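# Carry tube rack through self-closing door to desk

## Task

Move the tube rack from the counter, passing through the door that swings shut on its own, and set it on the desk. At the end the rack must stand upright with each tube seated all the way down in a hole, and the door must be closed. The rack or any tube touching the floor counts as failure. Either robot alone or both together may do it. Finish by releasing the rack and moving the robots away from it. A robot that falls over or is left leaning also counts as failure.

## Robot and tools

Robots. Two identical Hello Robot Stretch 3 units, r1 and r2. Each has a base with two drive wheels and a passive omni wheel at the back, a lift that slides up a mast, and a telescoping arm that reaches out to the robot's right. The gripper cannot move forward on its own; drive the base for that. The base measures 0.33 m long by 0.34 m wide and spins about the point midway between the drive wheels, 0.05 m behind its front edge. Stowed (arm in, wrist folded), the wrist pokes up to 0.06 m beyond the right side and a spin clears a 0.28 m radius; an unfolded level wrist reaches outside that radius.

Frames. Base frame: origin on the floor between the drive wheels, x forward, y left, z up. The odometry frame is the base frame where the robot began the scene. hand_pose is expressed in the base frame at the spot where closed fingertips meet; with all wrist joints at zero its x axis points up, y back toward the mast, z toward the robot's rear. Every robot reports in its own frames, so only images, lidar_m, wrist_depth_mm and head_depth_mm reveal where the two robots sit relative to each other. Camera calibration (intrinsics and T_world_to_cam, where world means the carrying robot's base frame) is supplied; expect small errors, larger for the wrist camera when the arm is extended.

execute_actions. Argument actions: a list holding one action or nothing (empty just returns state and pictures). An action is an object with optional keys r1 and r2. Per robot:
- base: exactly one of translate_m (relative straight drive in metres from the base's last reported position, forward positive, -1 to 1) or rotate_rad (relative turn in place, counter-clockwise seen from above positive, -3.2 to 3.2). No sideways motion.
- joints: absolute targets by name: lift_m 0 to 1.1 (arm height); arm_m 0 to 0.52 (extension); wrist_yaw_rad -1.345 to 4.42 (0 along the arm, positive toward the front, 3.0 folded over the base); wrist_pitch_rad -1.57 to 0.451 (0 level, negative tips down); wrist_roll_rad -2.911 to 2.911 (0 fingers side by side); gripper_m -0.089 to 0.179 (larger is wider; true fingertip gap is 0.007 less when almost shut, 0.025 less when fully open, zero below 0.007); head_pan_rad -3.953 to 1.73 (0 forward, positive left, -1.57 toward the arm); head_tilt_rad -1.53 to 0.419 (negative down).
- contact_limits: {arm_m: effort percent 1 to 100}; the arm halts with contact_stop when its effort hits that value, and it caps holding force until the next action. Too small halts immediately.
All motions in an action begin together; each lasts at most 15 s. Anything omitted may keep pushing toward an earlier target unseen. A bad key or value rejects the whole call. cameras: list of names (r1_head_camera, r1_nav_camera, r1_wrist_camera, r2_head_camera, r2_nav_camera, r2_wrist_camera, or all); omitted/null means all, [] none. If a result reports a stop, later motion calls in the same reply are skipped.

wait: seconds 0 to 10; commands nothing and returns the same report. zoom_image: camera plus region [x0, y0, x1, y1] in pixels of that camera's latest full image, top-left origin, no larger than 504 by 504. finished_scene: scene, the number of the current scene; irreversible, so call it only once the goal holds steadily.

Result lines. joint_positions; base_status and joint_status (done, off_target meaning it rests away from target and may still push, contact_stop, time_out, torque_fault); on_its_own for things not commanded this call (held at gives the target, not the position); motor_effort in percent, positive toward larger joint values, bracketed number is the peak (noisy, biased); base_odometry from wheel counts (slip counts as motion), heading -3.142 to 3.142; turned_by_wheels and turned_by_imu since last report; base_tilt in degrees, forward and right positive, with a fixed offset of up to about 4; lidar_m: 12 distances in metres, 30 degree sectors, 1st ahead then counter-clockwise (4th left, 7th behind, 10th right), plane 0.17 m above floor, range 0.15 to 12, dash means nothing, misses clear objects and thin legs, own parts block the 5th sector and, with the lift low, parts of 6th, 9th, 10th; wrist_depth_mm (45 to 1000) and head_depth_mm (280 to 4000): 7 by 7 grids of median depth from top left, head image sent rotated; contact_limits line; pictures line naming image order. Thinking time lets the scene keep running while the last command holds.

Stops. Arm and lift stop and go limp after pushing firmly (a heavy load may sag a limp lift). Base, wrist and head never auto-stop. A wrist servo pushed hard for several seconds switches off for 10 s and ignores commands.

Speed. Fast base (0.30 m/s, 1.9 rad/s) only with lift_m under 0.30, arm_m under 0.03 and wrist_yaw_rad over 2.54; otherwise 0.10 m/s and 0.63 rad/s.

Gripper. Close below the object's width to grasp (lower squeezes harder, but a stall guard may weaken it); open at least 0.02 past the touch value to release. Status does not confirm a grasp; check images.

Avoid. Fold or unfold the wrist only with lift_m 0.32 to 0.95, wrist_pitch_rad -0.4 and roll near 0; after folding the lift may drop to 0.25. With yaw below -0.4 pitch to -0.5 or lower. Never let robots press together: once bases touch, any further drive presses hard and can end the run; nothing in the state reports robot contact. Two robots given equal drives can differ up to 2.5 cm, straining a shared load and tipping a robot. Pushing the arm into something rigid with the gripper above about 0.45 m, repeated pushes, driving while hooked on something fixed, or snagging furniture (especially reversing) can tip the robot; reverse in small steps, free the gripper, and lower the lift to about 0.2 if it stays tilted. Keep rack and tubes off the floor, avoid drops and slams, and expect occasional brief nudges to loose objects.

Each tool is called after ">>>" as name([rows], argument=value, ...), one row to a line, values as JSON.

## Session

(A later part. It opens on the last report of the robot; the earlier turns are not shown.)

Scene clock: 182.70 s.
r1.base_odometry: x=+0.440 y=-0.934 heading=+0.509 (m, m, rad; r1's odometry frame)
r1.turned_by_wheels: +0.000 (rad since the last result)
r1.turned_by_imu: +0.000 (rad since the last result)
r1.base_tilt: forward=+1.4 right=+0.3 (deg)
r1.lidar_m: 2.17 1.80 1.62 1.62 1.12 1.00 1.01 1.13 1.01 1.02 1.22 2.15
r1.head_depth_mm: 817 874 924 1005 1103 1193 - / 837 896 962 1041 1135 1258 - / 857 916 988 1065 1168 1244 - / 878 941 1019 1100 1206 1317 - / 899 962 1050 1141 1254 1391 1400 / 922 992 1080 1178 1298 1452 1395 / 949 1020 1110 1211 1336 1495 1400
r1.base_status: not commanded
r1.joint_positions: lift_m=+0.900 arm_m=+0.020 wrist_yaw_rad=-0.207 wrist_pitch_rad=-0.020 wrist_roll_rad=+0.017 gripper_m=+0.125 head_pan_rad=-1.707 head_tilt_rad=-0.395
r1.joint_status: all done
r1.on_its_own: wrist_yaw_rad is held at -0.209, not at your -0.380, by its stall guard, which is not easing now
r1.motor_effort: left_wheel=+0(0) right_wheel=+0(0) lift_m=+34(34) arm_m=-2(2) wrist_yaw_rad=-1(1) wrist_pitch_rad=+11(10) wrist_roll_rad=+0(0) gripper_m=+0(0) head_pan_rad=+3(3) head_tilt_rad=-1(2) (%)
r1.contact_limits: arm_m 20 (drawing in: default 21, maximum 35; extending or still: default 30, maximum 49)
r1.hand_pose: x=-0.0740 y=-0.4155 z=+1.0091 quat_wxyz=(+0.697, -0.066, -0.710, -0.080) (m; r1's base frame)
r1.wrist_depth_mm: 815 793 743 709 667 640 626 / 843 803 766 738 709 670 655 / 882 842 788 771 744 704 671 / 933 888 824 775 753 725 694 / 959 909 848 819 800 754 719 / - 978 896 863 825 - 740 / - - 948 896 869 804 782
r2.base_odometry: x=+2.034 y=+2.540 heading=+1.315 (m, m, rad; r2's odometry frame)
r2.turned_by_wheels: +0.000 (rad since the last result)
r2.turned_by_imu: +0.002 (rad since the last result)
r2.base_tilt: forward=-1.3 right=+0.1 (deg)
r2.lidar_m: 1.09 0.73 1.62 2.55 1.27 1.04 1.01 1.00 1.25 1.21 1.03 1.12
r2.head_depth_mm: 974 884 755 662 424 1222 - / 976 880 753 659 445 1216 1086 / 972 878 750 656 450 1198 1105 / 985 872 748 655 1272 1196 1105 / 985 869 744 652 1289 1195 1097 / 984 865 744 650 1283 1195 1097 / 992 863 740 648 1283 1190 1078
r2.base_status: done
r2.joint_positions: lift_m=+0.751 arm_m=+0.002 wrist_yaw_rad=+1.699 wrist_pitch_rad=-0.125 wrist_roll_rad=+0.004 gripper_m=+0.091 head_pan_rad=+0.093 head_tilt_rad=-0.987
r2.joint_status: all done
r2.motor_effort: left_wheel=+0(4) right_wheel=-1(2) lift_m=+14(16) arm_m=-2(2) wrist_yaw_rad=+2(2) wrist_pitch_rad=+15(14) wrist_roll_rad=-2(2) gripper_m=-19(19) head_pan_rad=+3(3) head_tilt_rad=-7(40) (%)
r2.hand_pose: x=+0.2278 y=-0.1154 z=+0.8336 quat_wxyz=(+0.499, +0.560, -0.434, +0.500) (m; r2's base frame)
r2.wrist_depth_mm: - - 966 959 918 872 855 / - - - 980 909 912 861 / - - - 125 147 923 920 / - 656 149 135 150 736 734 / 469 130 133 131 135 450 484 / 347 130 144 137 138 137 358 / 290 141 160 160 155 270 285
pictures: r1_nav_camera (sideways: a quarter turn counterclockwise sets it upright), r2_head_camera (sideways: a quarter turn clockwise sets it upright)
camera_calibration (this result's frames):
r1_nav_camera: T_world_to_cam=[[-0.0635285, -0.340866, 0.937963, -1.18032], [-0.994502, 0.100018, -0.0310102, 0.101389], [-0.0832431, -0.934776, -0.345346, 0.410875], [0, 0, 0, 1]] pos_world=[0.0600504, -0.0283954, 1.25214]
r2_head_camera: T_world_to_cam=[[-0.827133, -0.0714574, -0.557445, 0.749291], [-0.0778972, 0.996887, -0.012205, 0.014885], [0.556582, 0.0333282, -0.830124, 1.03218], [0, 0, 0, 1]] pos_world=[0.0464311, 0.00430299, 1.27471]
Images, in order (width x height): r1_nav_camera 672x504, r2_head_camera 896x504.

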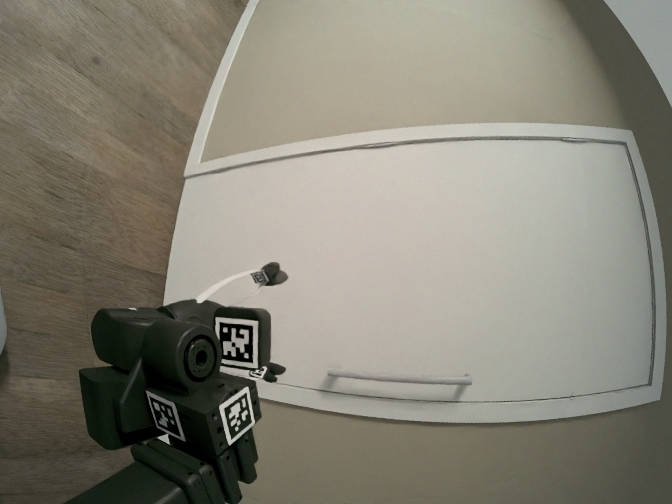

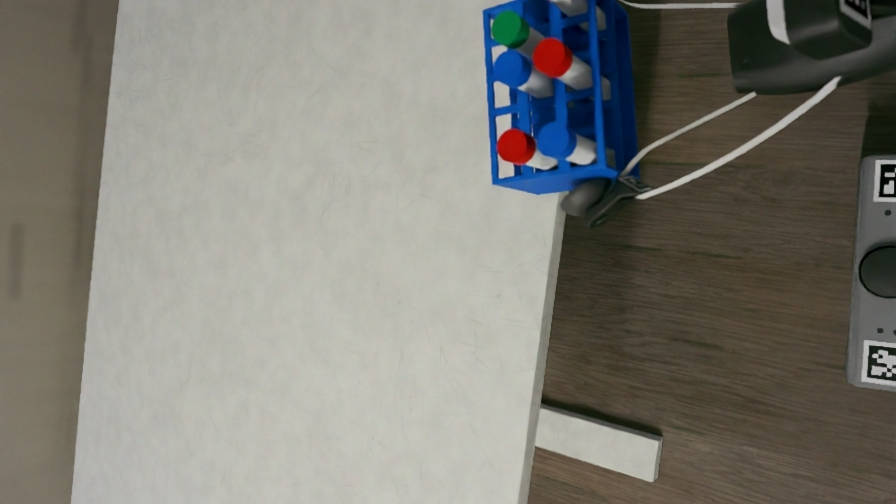

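>>> execute_actions([
  {"r2":{"base":{"translate_m":0.18},"joints":{"lift_m":0.70}}},
], cameras=[])

>>> execute_actions([
  {"r2":{"joints":{"lift_m":0.676}}},
], cameras=["r2_head_camera"])

Scene clock: 188.67 s.
r1.base_odometry: x=+0.440 y=-0.934 heading=+0.509 (m, m, rad; r1's odometry frame)
r1.turned_by_wheels: +0.000 (rad since the last result)
r1.turned_by_imu: +0.000 (rad since the last result)
r1.base_tilt: forward=+1.4 right=+0.3 (deg)
r1.lidar_m: 2.16 1.80 1.61 1.63 1.12 1.00 1.01 1.13 1.01 1.02 1.22 2.16
r1.head_depth_mm: 816 871 927 1005 1097 1196 - / 836 894 964 1037 1131 1259 - / 853 917 985 1073 1166 1239 - / 877 937 1015 1102 1201 1308 - / 897 966 1050 1141 1247 1387 1395 / 923 992 1080 1183 1299 1451 1396 / 947 1019 1114 1217 1333 1502 1394
r1.base_status: not commanded
r1.joint_positions: lift_m=+0.900 arm_m=+0.020 wrist_yaw_rad=-0.207 wrist_pitch_rad=-0.020 wrist_roll_rad=+0.017 gripper_m=+0.125 head_pan_rad=-1.707 head_tilt_rad=-0.395
r1.joint_status: not commanded
r1.on_its_own: wrist_yaw_rad is held at -0.209, not at your -0.380, by its stall guard, which is not easing now
r1.motor_effort: left_wheel=+0(0) right_wheel=+0(0) lift_m=+34(34) arm_m=-2(2) wrist_yaw_rad=-1(1) wrist_pitch_rad=+11(10) wrist_roll_rad=+0(0) gripper_m=+0(0) head_pan_rad=+3(3) head_tilt_rad=-1(1) (%)
r1.hand_pose: x=-0.0740 y=-0.4155 z=+1.0091 quat_wxyz=(+0.697, -0.066, -0.710, -0.080) (m; r1's base frame)
r1.wrist_depth_mm: 789 770 744 704 684 637 635 / 832 798 772 723 712 681 649 / 892 843 772 766 726 708 675 / 911 880 842 790 755 712 715 / 989 921 858 813 794 749 722 / - 962 900 861 818 - 760 / - - 971 928 858 832 788
r2.base_odometry: x=+2.079 y=+2.715 heading=+1.315 (m, m, rad; r2's odometry frame)
r2.turned_by_wheels: +0.000 (rad since the last result)
r2.turned_by_imu: +0.001 (rad since the last result)
r2.base_tilt: forward=-1.2 right=+0.0 (deg)
r2.lidar_m: 0.91 0.58 1.36 2.53 1.51 1.21 1.19 1.16 1.26 1.22 0.94 0.93
r2.head_depth_mm: 807 883 754 661 488 528 - / 817 883 753 658 493 520 1064 / 827 875 750 657 482 518 1090 / 836 872 747 653 581 523 1101 / 844 869 745 653 580 522 1097 / 854 864 741 651 578 529 1096 / 862 862 738 649 577 534 1082
r2.base_status: done
r2.joint_positions: lift_m=+0.701 arm_m=+0.002 wrist_yaw_rad=+1.699 wrist_pitch_rad=-0.125 wrist_roll_rad=+0.004 gripper_m=+0.091 head_pan_rad=+0.093 head_tilt_rad=-0.988
r2.joint_status: all done
r2.motor_effort: left_wheel=+2(4) right_wheel=-1(2) lift_m=+14(13) arm_m=-2(2) wrist_yaw_rad=+2(2) wrist_pitch_rad=+15(14) wrist_roll_rad=-2(2) gripper_m=-19(19) head_pan_rad=+3(3) head_tilt_rad=-6(7) (%)
r2.hand_pose: x=+0.2279 y=-0.1154 z=+0.7836 quat_wxyz=(+0.499, +0.560, -0.434, +0.500) (m; r2's base frame)
r2.wrist_depth_mm: 839 828 784 755 743 703 694 / 894 828 822 775 766 737 714 / 941 775 789 146 145 768 738 / 538 486 149 149 149 563 560 / 351 129 132 132 134 337 358 / 268 130 144 137 138 136 266 / - 141 160 160 154 202 211
pictures: none
No camera images: the call's "cameras" was empty. Leave "cameras" out to get every camera's image.

Scene clock: 189.63 s.
r1.base_odometry: x=+0.440 y=-0.934 heading=+0.509 (m, m, rad; r1's odometry frame)
r1.turned_by_wheels: +0.000 (rad since the last result)
r1.turned_by_imu: +0.000 (rad since the last result)
r1.base_tilt: forward=+1.3 right=+0.4 (deg)
r1.lidar_m: 2.16 1.80 1.61 1.62 1.12 1.00 1.01 1.13 1.01 1.02 1.23 2.15
r1.head_depth_mm: 815 869 923 1006 1094 1193 - / 835 894 964 1042 1125 1255 - / 854 916 989 1072 1168 1235 - / 876 940 1016 1100 1202 1310 - / 899 966 1047 1139 1255 1389 1400 / 926 993 1081 1177 1307 1450 1394 / 951 1022 1113 1217 1341 1496 1396
r1.base_status: not commanded
r1.joint_positions: lift_m=+0.900 arm_m=+0.020 wrist_yaw_rad=-0.207 wrist_pitch_rad=-0.020 wrist_roll_rad=+0.017 gripper_m=+0.125 head_pan_rad=-1.707 head_tilt_rad=-0.395
r1.joint_status: not commanded
r1.on_its_own: wrist_yaw_rad is held at -0.209, not at your -0.380, by its stall guard, which is not easing now
r1.motor_effort: left_wheel=+0(1) right_wheel=+1(0) lift_m=+33(34) arm_m=-2(2) wrist_yaw_rad=-1(1) wrist_pitch_rad=+10(10) wrist_roll_rad=+0(0) gripper_m=+0(0) head_pan_rad=+3(3) head_tilt_rad=-2(1) (%)
r1.hand_pose: x=-0.0740 y=-0.4155 z=+1.0091 quat_wxyz=(+0.697, -0.066, -0.710, -0.080) (m; r1's base frame)
r1.wrist_depth_mm: 786 770 737 697 681 653 650 / 837 805 778 722 687 678 638 / 871 818 778 781 733 698 666 / 901 868 849 791 779 720 715 / 970 876 862 813 784 757 724 / - 986 912 851 844 - 747 / - 971 964 917 863 817 769
r2.base_odometry: x=+2.079 y=+2.715 heading=+1.315 (m, m, rad; r2's odometry frame)
r2.turned_by_wheels: +0.000 (rad since the last result)
r2.turned_by_imu: +0.000 (rad since the last result)
r2.base_tilt: forward=-1.2 right=+0.0 (deg)
r2.lidar_m: 0.91 0.58 1.36 2.54 1.51 1.21 1.19 1.17 1.26 1.22 0.94 0.93
r2.head_depth_mm: 808 886 756 662 514 528 - / 817 881 754 659 494 525 1069 / 823 876 752 655 518 517 1093 / 836 872 747 654 582 523 1102 / 844 869 744 653 581 523 1107 / 852 865 742 650 580 529 1097 / 861 860 740 649 576 534 1080
r2.base_status: not commanded
r2.joint_positions: lift_m=+0.677 arm_m=+0.002 wrist_yaw_rad=+1.699 wrist_pitch_rad=-0.125 wrist_roll_rad=+0.004 gripper_m=+0.091 head_pan_rad=+0.093 head_tilt_rad=-0.988
r2.joint_status: all done
r2.motor_effort: left_wheel=+0(0) right_wheel=-1(0) lift_m=+14(12) arm_m=-2(2) wrist_yaw_rad=+2(2) wrist_pitch_rad=+14(15) wrist_roll_rad=-2(2) gripper_m=-19(19) head_pan_rad=+3(3) head_tilt_rad=-7(7) (%)
r2.hand_pose: x=+0.2279 y=-0.1154 z=+0.7596 quat_wxyz=(+0.499, +0.560, -0.434, +0.500) (m; r2's base frame)
r2.wrist_depth_mm: 852 830 804 765 737 729 697 / 888 849 825 777 750 745 728 / 914 672 674 126 145 760 755 / 447 408 149 149 149 466 468 / 294 130 133 131 134 279 302 / 219 130 144 137 138 136 222 / - 141 160 160 154 169 177
pictures: r2_head_camera (sideways: a quarter turn clockwise sets it upright)
camera_calibration (this result's frames):
r2_head_camera: T_world_to_cam=[[-0.827264, -0.0714696, -0.557249, 0.749037], [-0.0779, 0.996886, -0.0122086, 0.0148897], [0.556387, 0.03331, -0.830256, 1.03235], [0, 0, 0, 1]] pos_world=[0.0464247, 0.00430239, 1.2747]
Images, in order (width x height): r2_head_camera 896x504.

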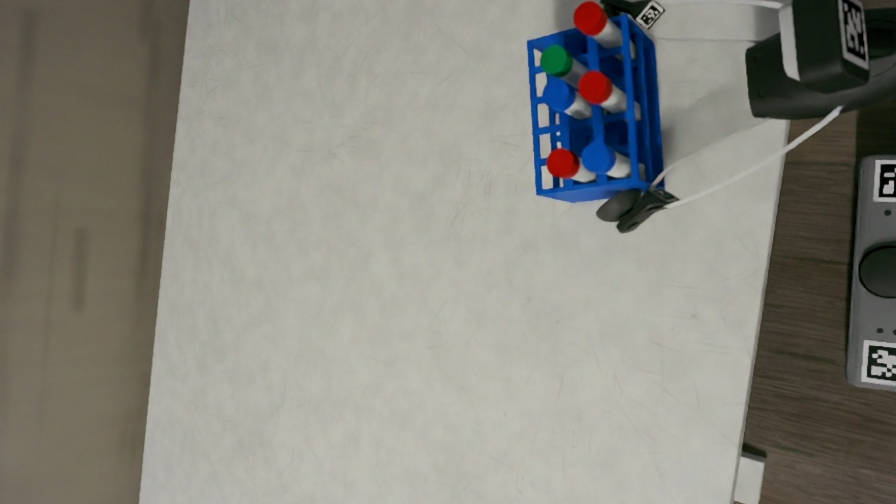

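>>> execute_actions([
  {"r2":{"joints":{"lift_m":0.666}}},
], cameras=[])

Scene clock: 191.90 s.
r1.base_odometry: x=+0.440 y=-0.934 heading=+0.509 (m, m, rad; r1's odometry frame)
r1.turned_by_wheels: +0.000 (rad since the last result)
r1.turned_by_imu: +0.000 (rad since the last result)
r1.base_tilt: forward=+1.4 right=+0.3 (deg)
r1.lidar_m: 2.17 1.80 1.62 1.62 1.12 1.00 1.01 1.13 1.01 1.02 1.23 2.15
r1.head_depth_mm: 817 869 924 1007 1096 1199 - / 837 895 963 1041 1129 1251 - / 855 915 986 1068 1168 1248 - / 875 939 1016 1102 1195 1308 - / 900 968 1044 1137 1242 1382 1404 / 922 996 1079 1179 1295 1447 1398 / 945 1024 1110 1216 1330 1496 1404
r1.base_status: not commanded
r1.joint_positions: lift_m=+0.900 arm_m=+0.020 wrist_yaw_rad=-0.207 wrist_pitch_rad=-0.020 wrist_roll_rad=+0.017 gripper_m=+0.125 head_pan_rad=-1.707 head_tilt_rad=-0.395
r1.joint_status: not commanded
r1.on_its_own: wrist_yaw_rad is held at -0.209, not at your -0.380, by its stall guard, which is not easing now
r1.motor_effort: left_wheel=+1(0) right_wheel=+0(0) lift_m=+34(34) arm_m=-2(2) wrist_yaw_rad=-1(1) wrist_pitch_rad=+10(11) wrist_roll_rad=+0(0) gripper_m=+0(0) head_pan_rad=+3(3) head_tilt_rad=-2(3) (%)
r1.hand_pose: x=-0.0740 y=-0.4155 z=+1.0091 quat_wxyz=(+0.697, -0.066, -0.710, -0.080) (m; r1's base frame)
r1.wrist_depth_mm: 816 747 733 702 678 658 637 / 812 786 749 732 702 682 659 / 887 837 782 764 722 693 682 / 939 868 833 788 754 717 702 / 961 891 871 805 782 751 704 / - 961 906 864 843 - 752 / - - 930 877 875 807 764
r2.base_odometry: x=+2.079 y=+2.715 heading=+1.315 (m, m, rad; r2's odometry frame)
r2.turned_by_wheels: +0.000 (rad since the last result)
r2.turned_by_imu: +0.000 (rad since the last result)
r2.base_tilt: forward=-1.2 right=+0.0 (deg)
r2.lidar_m: 0.91 0.58 1.35 2.53 1.51 1.21 1.19 1.17 1.25 1.22 0.94 0.93
r2.head_depth_mm: 806 883 756 661 515 527 - / 817 882 753 659 496 526 1081 / 825 875 751 656 521 516 1093 / 835 872 747 655 581 524 1106 / 844 869 744 652 580 522 1102 / 853 866 742 650 579 528 1098 / 865 861 740 648 576 534 1082
r2.base_status: not commanded
r2.joint_positions: lift_m=+0.667 arm_m=+0.002 wrist_yaw_rad=+1.699 wrist_pitch_rad=-0.100 wrist_roll_rad=+0.004 gripper_m=+0.091 head_pan_rad=+0.093 head_tilt_rad=-0.988
r2.joint_status: all done
r2.motor_effort: left_wheel=+1(1) right_wheel=-1(1) lift_m=+12(11) arm_m=-2(2) wrist_yaw_rad=+2(2) wrist_pitch_rad=+3(15) wrist_roll_rad=-2(2) gripper_m=-19(19) head_pan_rad=+3(3) head_tilt_rad=-8(7) (%)
r2.hand_pose: x=+0.2291 y=-0.1152 z=+0.7559 quat_wxyz=(+0.493, +0.554, -0.441, +0.506) (m; r2's base frame)
r2.wrist_depth_mm: 866 830 797 756 737 709 686 / 888 867 825 794 749 727 719 / 908 732 739 125 147 766 732 / 464 414 154 130 149 478 490 / 296 130 160 135 135 282 301 / 215 131 144 136 136 136 220 / - 141 159 159 154 165 172
pictures: none
No camera images: the call's "cameras" was empty. Leave "cameras" out to get every camera's image.

>>> execute_actions([
  {"r2":{"joints":{"gripper_m":0.179}}},
], cameras=[])

>>> execute_actions([
  {"r2":{"base":{"translate_m":-0.3}}},
], cameras=["r2_head_camera","r2_wrist_camera"])

Scene clock: 195.50 s.
r1.base_odometry: x=+0.440 y=-0.934 heading=+0.509 (m, m, rad; r1's odometry frame)
r1.turned_by_wheels: +0.000 (rad since the last result)
r1.turned_by_imu: +0.000 (rad since the last result)
r1.base_tilt: forward=+1.4 right=+0.4 (deg)
r1.lidar_m: 2.16 1.80 1.62 1.62 1.12 1.00 1.01 1.12 1.01 1.02 1.23 2.16
r1.head_depth_mm: 818 872 924 1004 1103 1198 - / 834 897 961 1042 1130 1255 - / 856 922 989 1075 1170 1239 - / 874 939 1013 1107 1205 1310 - / 900 962 1043 1138 1247 1392 1398 / 922 993 1078 1175 1298 1448 1403 / 944 1017 1112 1214 1338 1505 1395
r1.base_status: not commanded
r1.joint_positions: lift_m=+0.900 arm_m=+0.020 wrist_yaw_rad=-0.207 wrist_pitch_rad=-0.020 wrist_roll_rad=+0.017 gripper_m=+0.125 head_pan_rad=-1.707 head_tilt_rad=-0.395
r1.joint_status: not commanded
r1.on_its_own: wrist_yaw_rad is held at -0.209, not at your -0.380, by its stall guard, which is not easing now
r1.motor_effort: left_wheel=+0(0) right_wheel=+0(0) lift_m=+34(34) arm_m=-2(2) wrist_yaw_rad=-1(1) wrist_pitch_rad=+10(11) wrist_roll_rad=+0(0) gripper_m=+0(0) head_pan_rad=+3(3) head_tilt_rad=-2(2) (%)
r1.hand_pose: x=-0.0740 y=-0.4155 z=+1.0091 quat_wxyz=(+0.697, -0.066, -0.710, -0.080) (m; r1's base frame)
r1.wrist_depth_mm: 810 761 733 712 686 643 644 / 824 786 747 737 697 680 658 / 877 845 788 766 728 707 667 / 903 856 850 808 748 710 695 / 952 878 870 832 787 743 722 / 993 957 896 859 818 - 751 / - - 969 933 859 815 777
r2.base_odometry: x=+2.079 y=+2.715 heading=+1.315 (m, m, rad; r2's odometry frame)
r2.turned_by_wheels: +0.000 (rad since the last result)
r2.turned_by_imu: +0.001 (rad since the last result)
r2.base_tilt: forward=-1.2 right=+0.0 (deg)
r2.lidar_m: 0.91 0.58 1.36 2.54 1.51 1.21 1.19 1.17 1.25 1.22 0.94 0.93
r2.head_depth_mm: 808 884 757 660 520 527 - / 817 878 753 658 496 526 1071 / 828 877 752 656 526 517 1089 / 833 874 745 654 582 523 1106 / 842 871 743 652 580 522 1106 / 854 865 741 650 578 528 1097 / 862 860 739 646 576 533 1078
r2.base_status: not commanded
r2.joint_positions: lift_m=+0.667 arm_m=+0.002 wrist_yaw_rad=+1.699 wrist_pitch_rad=-0.104 wrist_roll_rad=+0.004 gripper_m=+0.179 head_pan_rad=+0.093 head_tilt_rad=-0.988
r2.joint_status: all done
r2.motor_effort: left_wheel=+1(1) right_wheel=+0(1) lift_m=+13(13) arm_m=-2(2) wrist_yaw_rad=+2(2) wrist_pitch_rad=+6(6) wrist_roll_rad=-2(2) gripper_m=+0(92) head_pan_rad=+3(3) head_tilt_rad=-7(7) (%)
r2.hand_pose: x=+0.2289 y=-0.1152 z=+0.7549 quat_wxyz=(+0.494, +0.555, -0.439, +0.505) (m; r2's base frame)
r2.wrist_depth_mm: 871 821 788 771 734 723 707 / 900 833 814 149 762 744 715 / 935 690 714 126 149 758 736 / 456 411 155 131 144 475 472 / 290 131 161 135 136 275 297 / - 139 138 140 142 195 217 / - 155 157 158 152 163 179
pictures: none
No camera images: the call's "cameras" was empty. Leave "cameras" out to get every camera's image.

Scene clock: 199.90 s.
r1.base_odometry: x=+0.440 y=-0.934 heading=+0.509 (m, m, rad; r1's odometry frame)
r1.turned_by_wheels: +0.000 (rad since the last result)
r1.turned_by_imu: +0.000 (rad since the last result)
r1.base_tilt: forward=+1.4 right=+0.4 (deg)
r1.lidar_m: 2.16 1.81 1.62 1.62 1.12 1.00 1.01 1.13 1.01 1.02 1.23 2.16
r1.head_depth_mm: 817 872 926 1002 1095 1191 - / 838 892 959 1040 1128 1250 - / 856 918 985 1067 1175 1249 - / 879 940 1019 1107 1200 1311 - / 905 967 1044 1143 1250 1391 1400 / 923 992 1075 1168 1303 1453 1406 / 950 1020 1110 1217 1332 1495 1397
r1.base_status: not commanded
r1.joint_positions: lift_m=+0.900 arm_m=+0.020 wrist_yaw_rad=-0.207 wrist_pitch_rad=-0.020 wrist_roll_rad=+0.017 gripper_m=+0.125 head_pan_rad=-1.707 head_tilt_rad=-0.395
r1.joint_status: not commanded
r1.on_its_own: wrist_yaw_rad is held at -0.209, not at your -0.380, by its stall guard, which is not easing now
r1.motor_effort: left_wheel=+0(1) right_wheel=+0(0) lift_m=+34(34) arm_m=-2(2) wrist_yaw_rad=-1(1) wrist_pitch_rad=+10(10) wrist_roll_rad=+0(1) gripper_m=+0(0) head_pan_rad=+3(3) head_tilt_rad=-1(1) (%)
r1.hand_pose: x=-0.0740 y=-0.4155 z=+1.0091 quat_wxyz=(+0.697, -0.066, -0.710, -0.080) (m; r1's base frame)
r1.wrist_depth_mm: 813 758 744 693 695 660 636 / 839 792 773 727 708 673 649 / 862 834 796 770 737 686 670 / 929 843 839 790 763 717 686 / 964 896 844 844 825 744 725 / - 961 899 873 835 - 747 / - 981 958 926 841 841 776
r2.base_odometry: x=+2.003 y=+2.424 heading=+1.315 (m, m, rad; r2's odometry frame)
r2.turned_by_wheels: +0.000 (rad since the last result)
r2.turned_by_imu: +0.001 (rad since the last result)
r2.base_tilt: forward=-1.2 right=+0.0 (deg)
r2.lidar_m: 1.21 0.84 1.80 2.55 1.11 0.92 0.89 0.88 1.21 1.21 1.10 1.24
r2.head_depth_mm: 1033 883 740 684 1340 1211 - / 1034 881 685 683 1340 1211 1077 / 1038 878 705 695 1339 1203 1104 / 1045 873 748 691 1329 1197 1101 / 1043 867 745 1418 1331 1197 1101 / 1038 865 740 1383 1325 1188 1096 / 1033 861 738 1427 1301 1192 1081
r2.base_status: done
r2.joint_positions: lift_m=+0.667 arm_m=+0.002 wrist_yaw_rad=+1.699 wrist_pitch_rad=-0.104 wrist_roll_rad=+0.004 gripper_m=+0.179 head_pan_rad=+0.093 head_tilt_rad=-0.988
r2.joint_status: not commanded
r2.motor_effort: left_wheel=+1(3) right_wheel=-1(4) lift_m=+13(13) arm_m=-2(2) wrist_yaw_rad=+2(2) wrist_pitch_rad=+6(6) wrist_roll_rad=-2(2) gripper_m=+0(0) head_pan_rad=+3(3) head_tilt_rad=-7(7) (%)
r2.hand_pose: x=+0.2289 y=-0.1152 z=+0.7547 quat_wxyz=(+0.494, +0.555, -0.439, +0.505) (m; r2's base frame)
r2.wrist_depth_mm: - - - - - 976 950 / - - - - - - 985 / - - - 453 886 - - / 453 455 462 449 441 469 472 / - 801 - 345 332 321 306 / - 852 - - - - - / - 936 - - - - -
pictures: r2_head_camera (sideways: a quarter turn clockwise sets it upright), r2_wrist_camera
camera_calibration (this result's frames):
r2_head_camera: T_world_to_cam=[[-0.8273, -0.0714735, -0.557196, 0.748967], [-0.0779014, 0.996886, -0.0122095, 0.014891], [0.556333, 0.0333054, -0.830291, 1.0324], [0, 0, 0, 1]] pos_world=[0.046423, 0.00430225, 1.27469]
r2_wrist_camera: T_world_to_cam=[[0.0884302, -0.996052, -0.00779183, -0.134845], [-0.229267, -0.0127408, -0.97328, 0.828977], [0.969338, 0.0878538, -0.229489, 0.131089], [0, 0, 0, 1]] pos_world=[0.0749117, -0.135268, 0.83586]
Images, in order (width x height): r2_head_camera 896x504, r2_wrist_camera 644x364.

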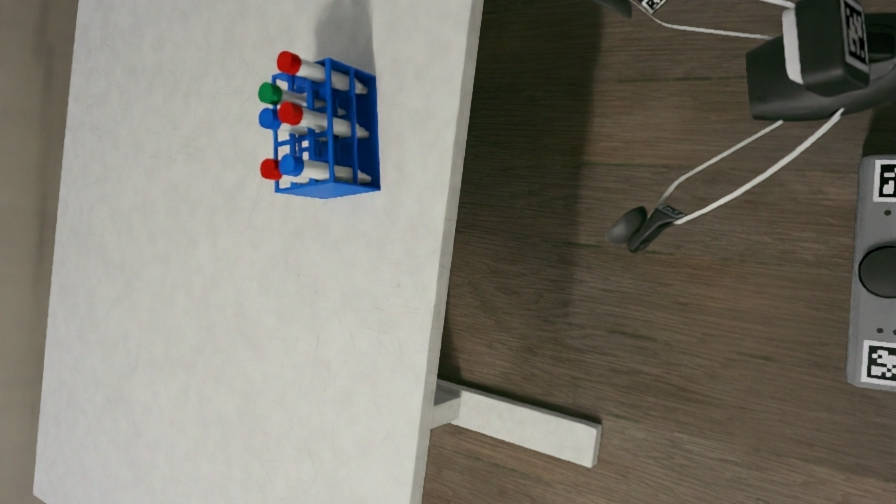

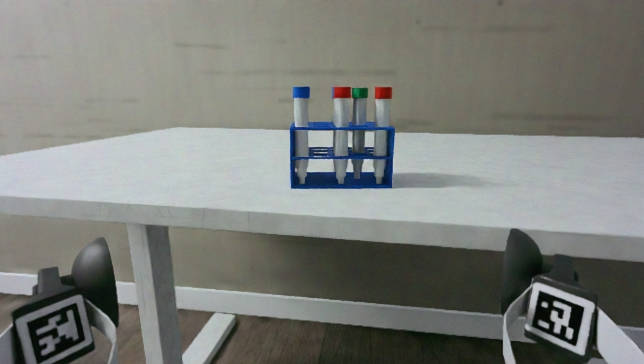

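>>> finished_scene(scene=2)

The scene is finished: the task was done.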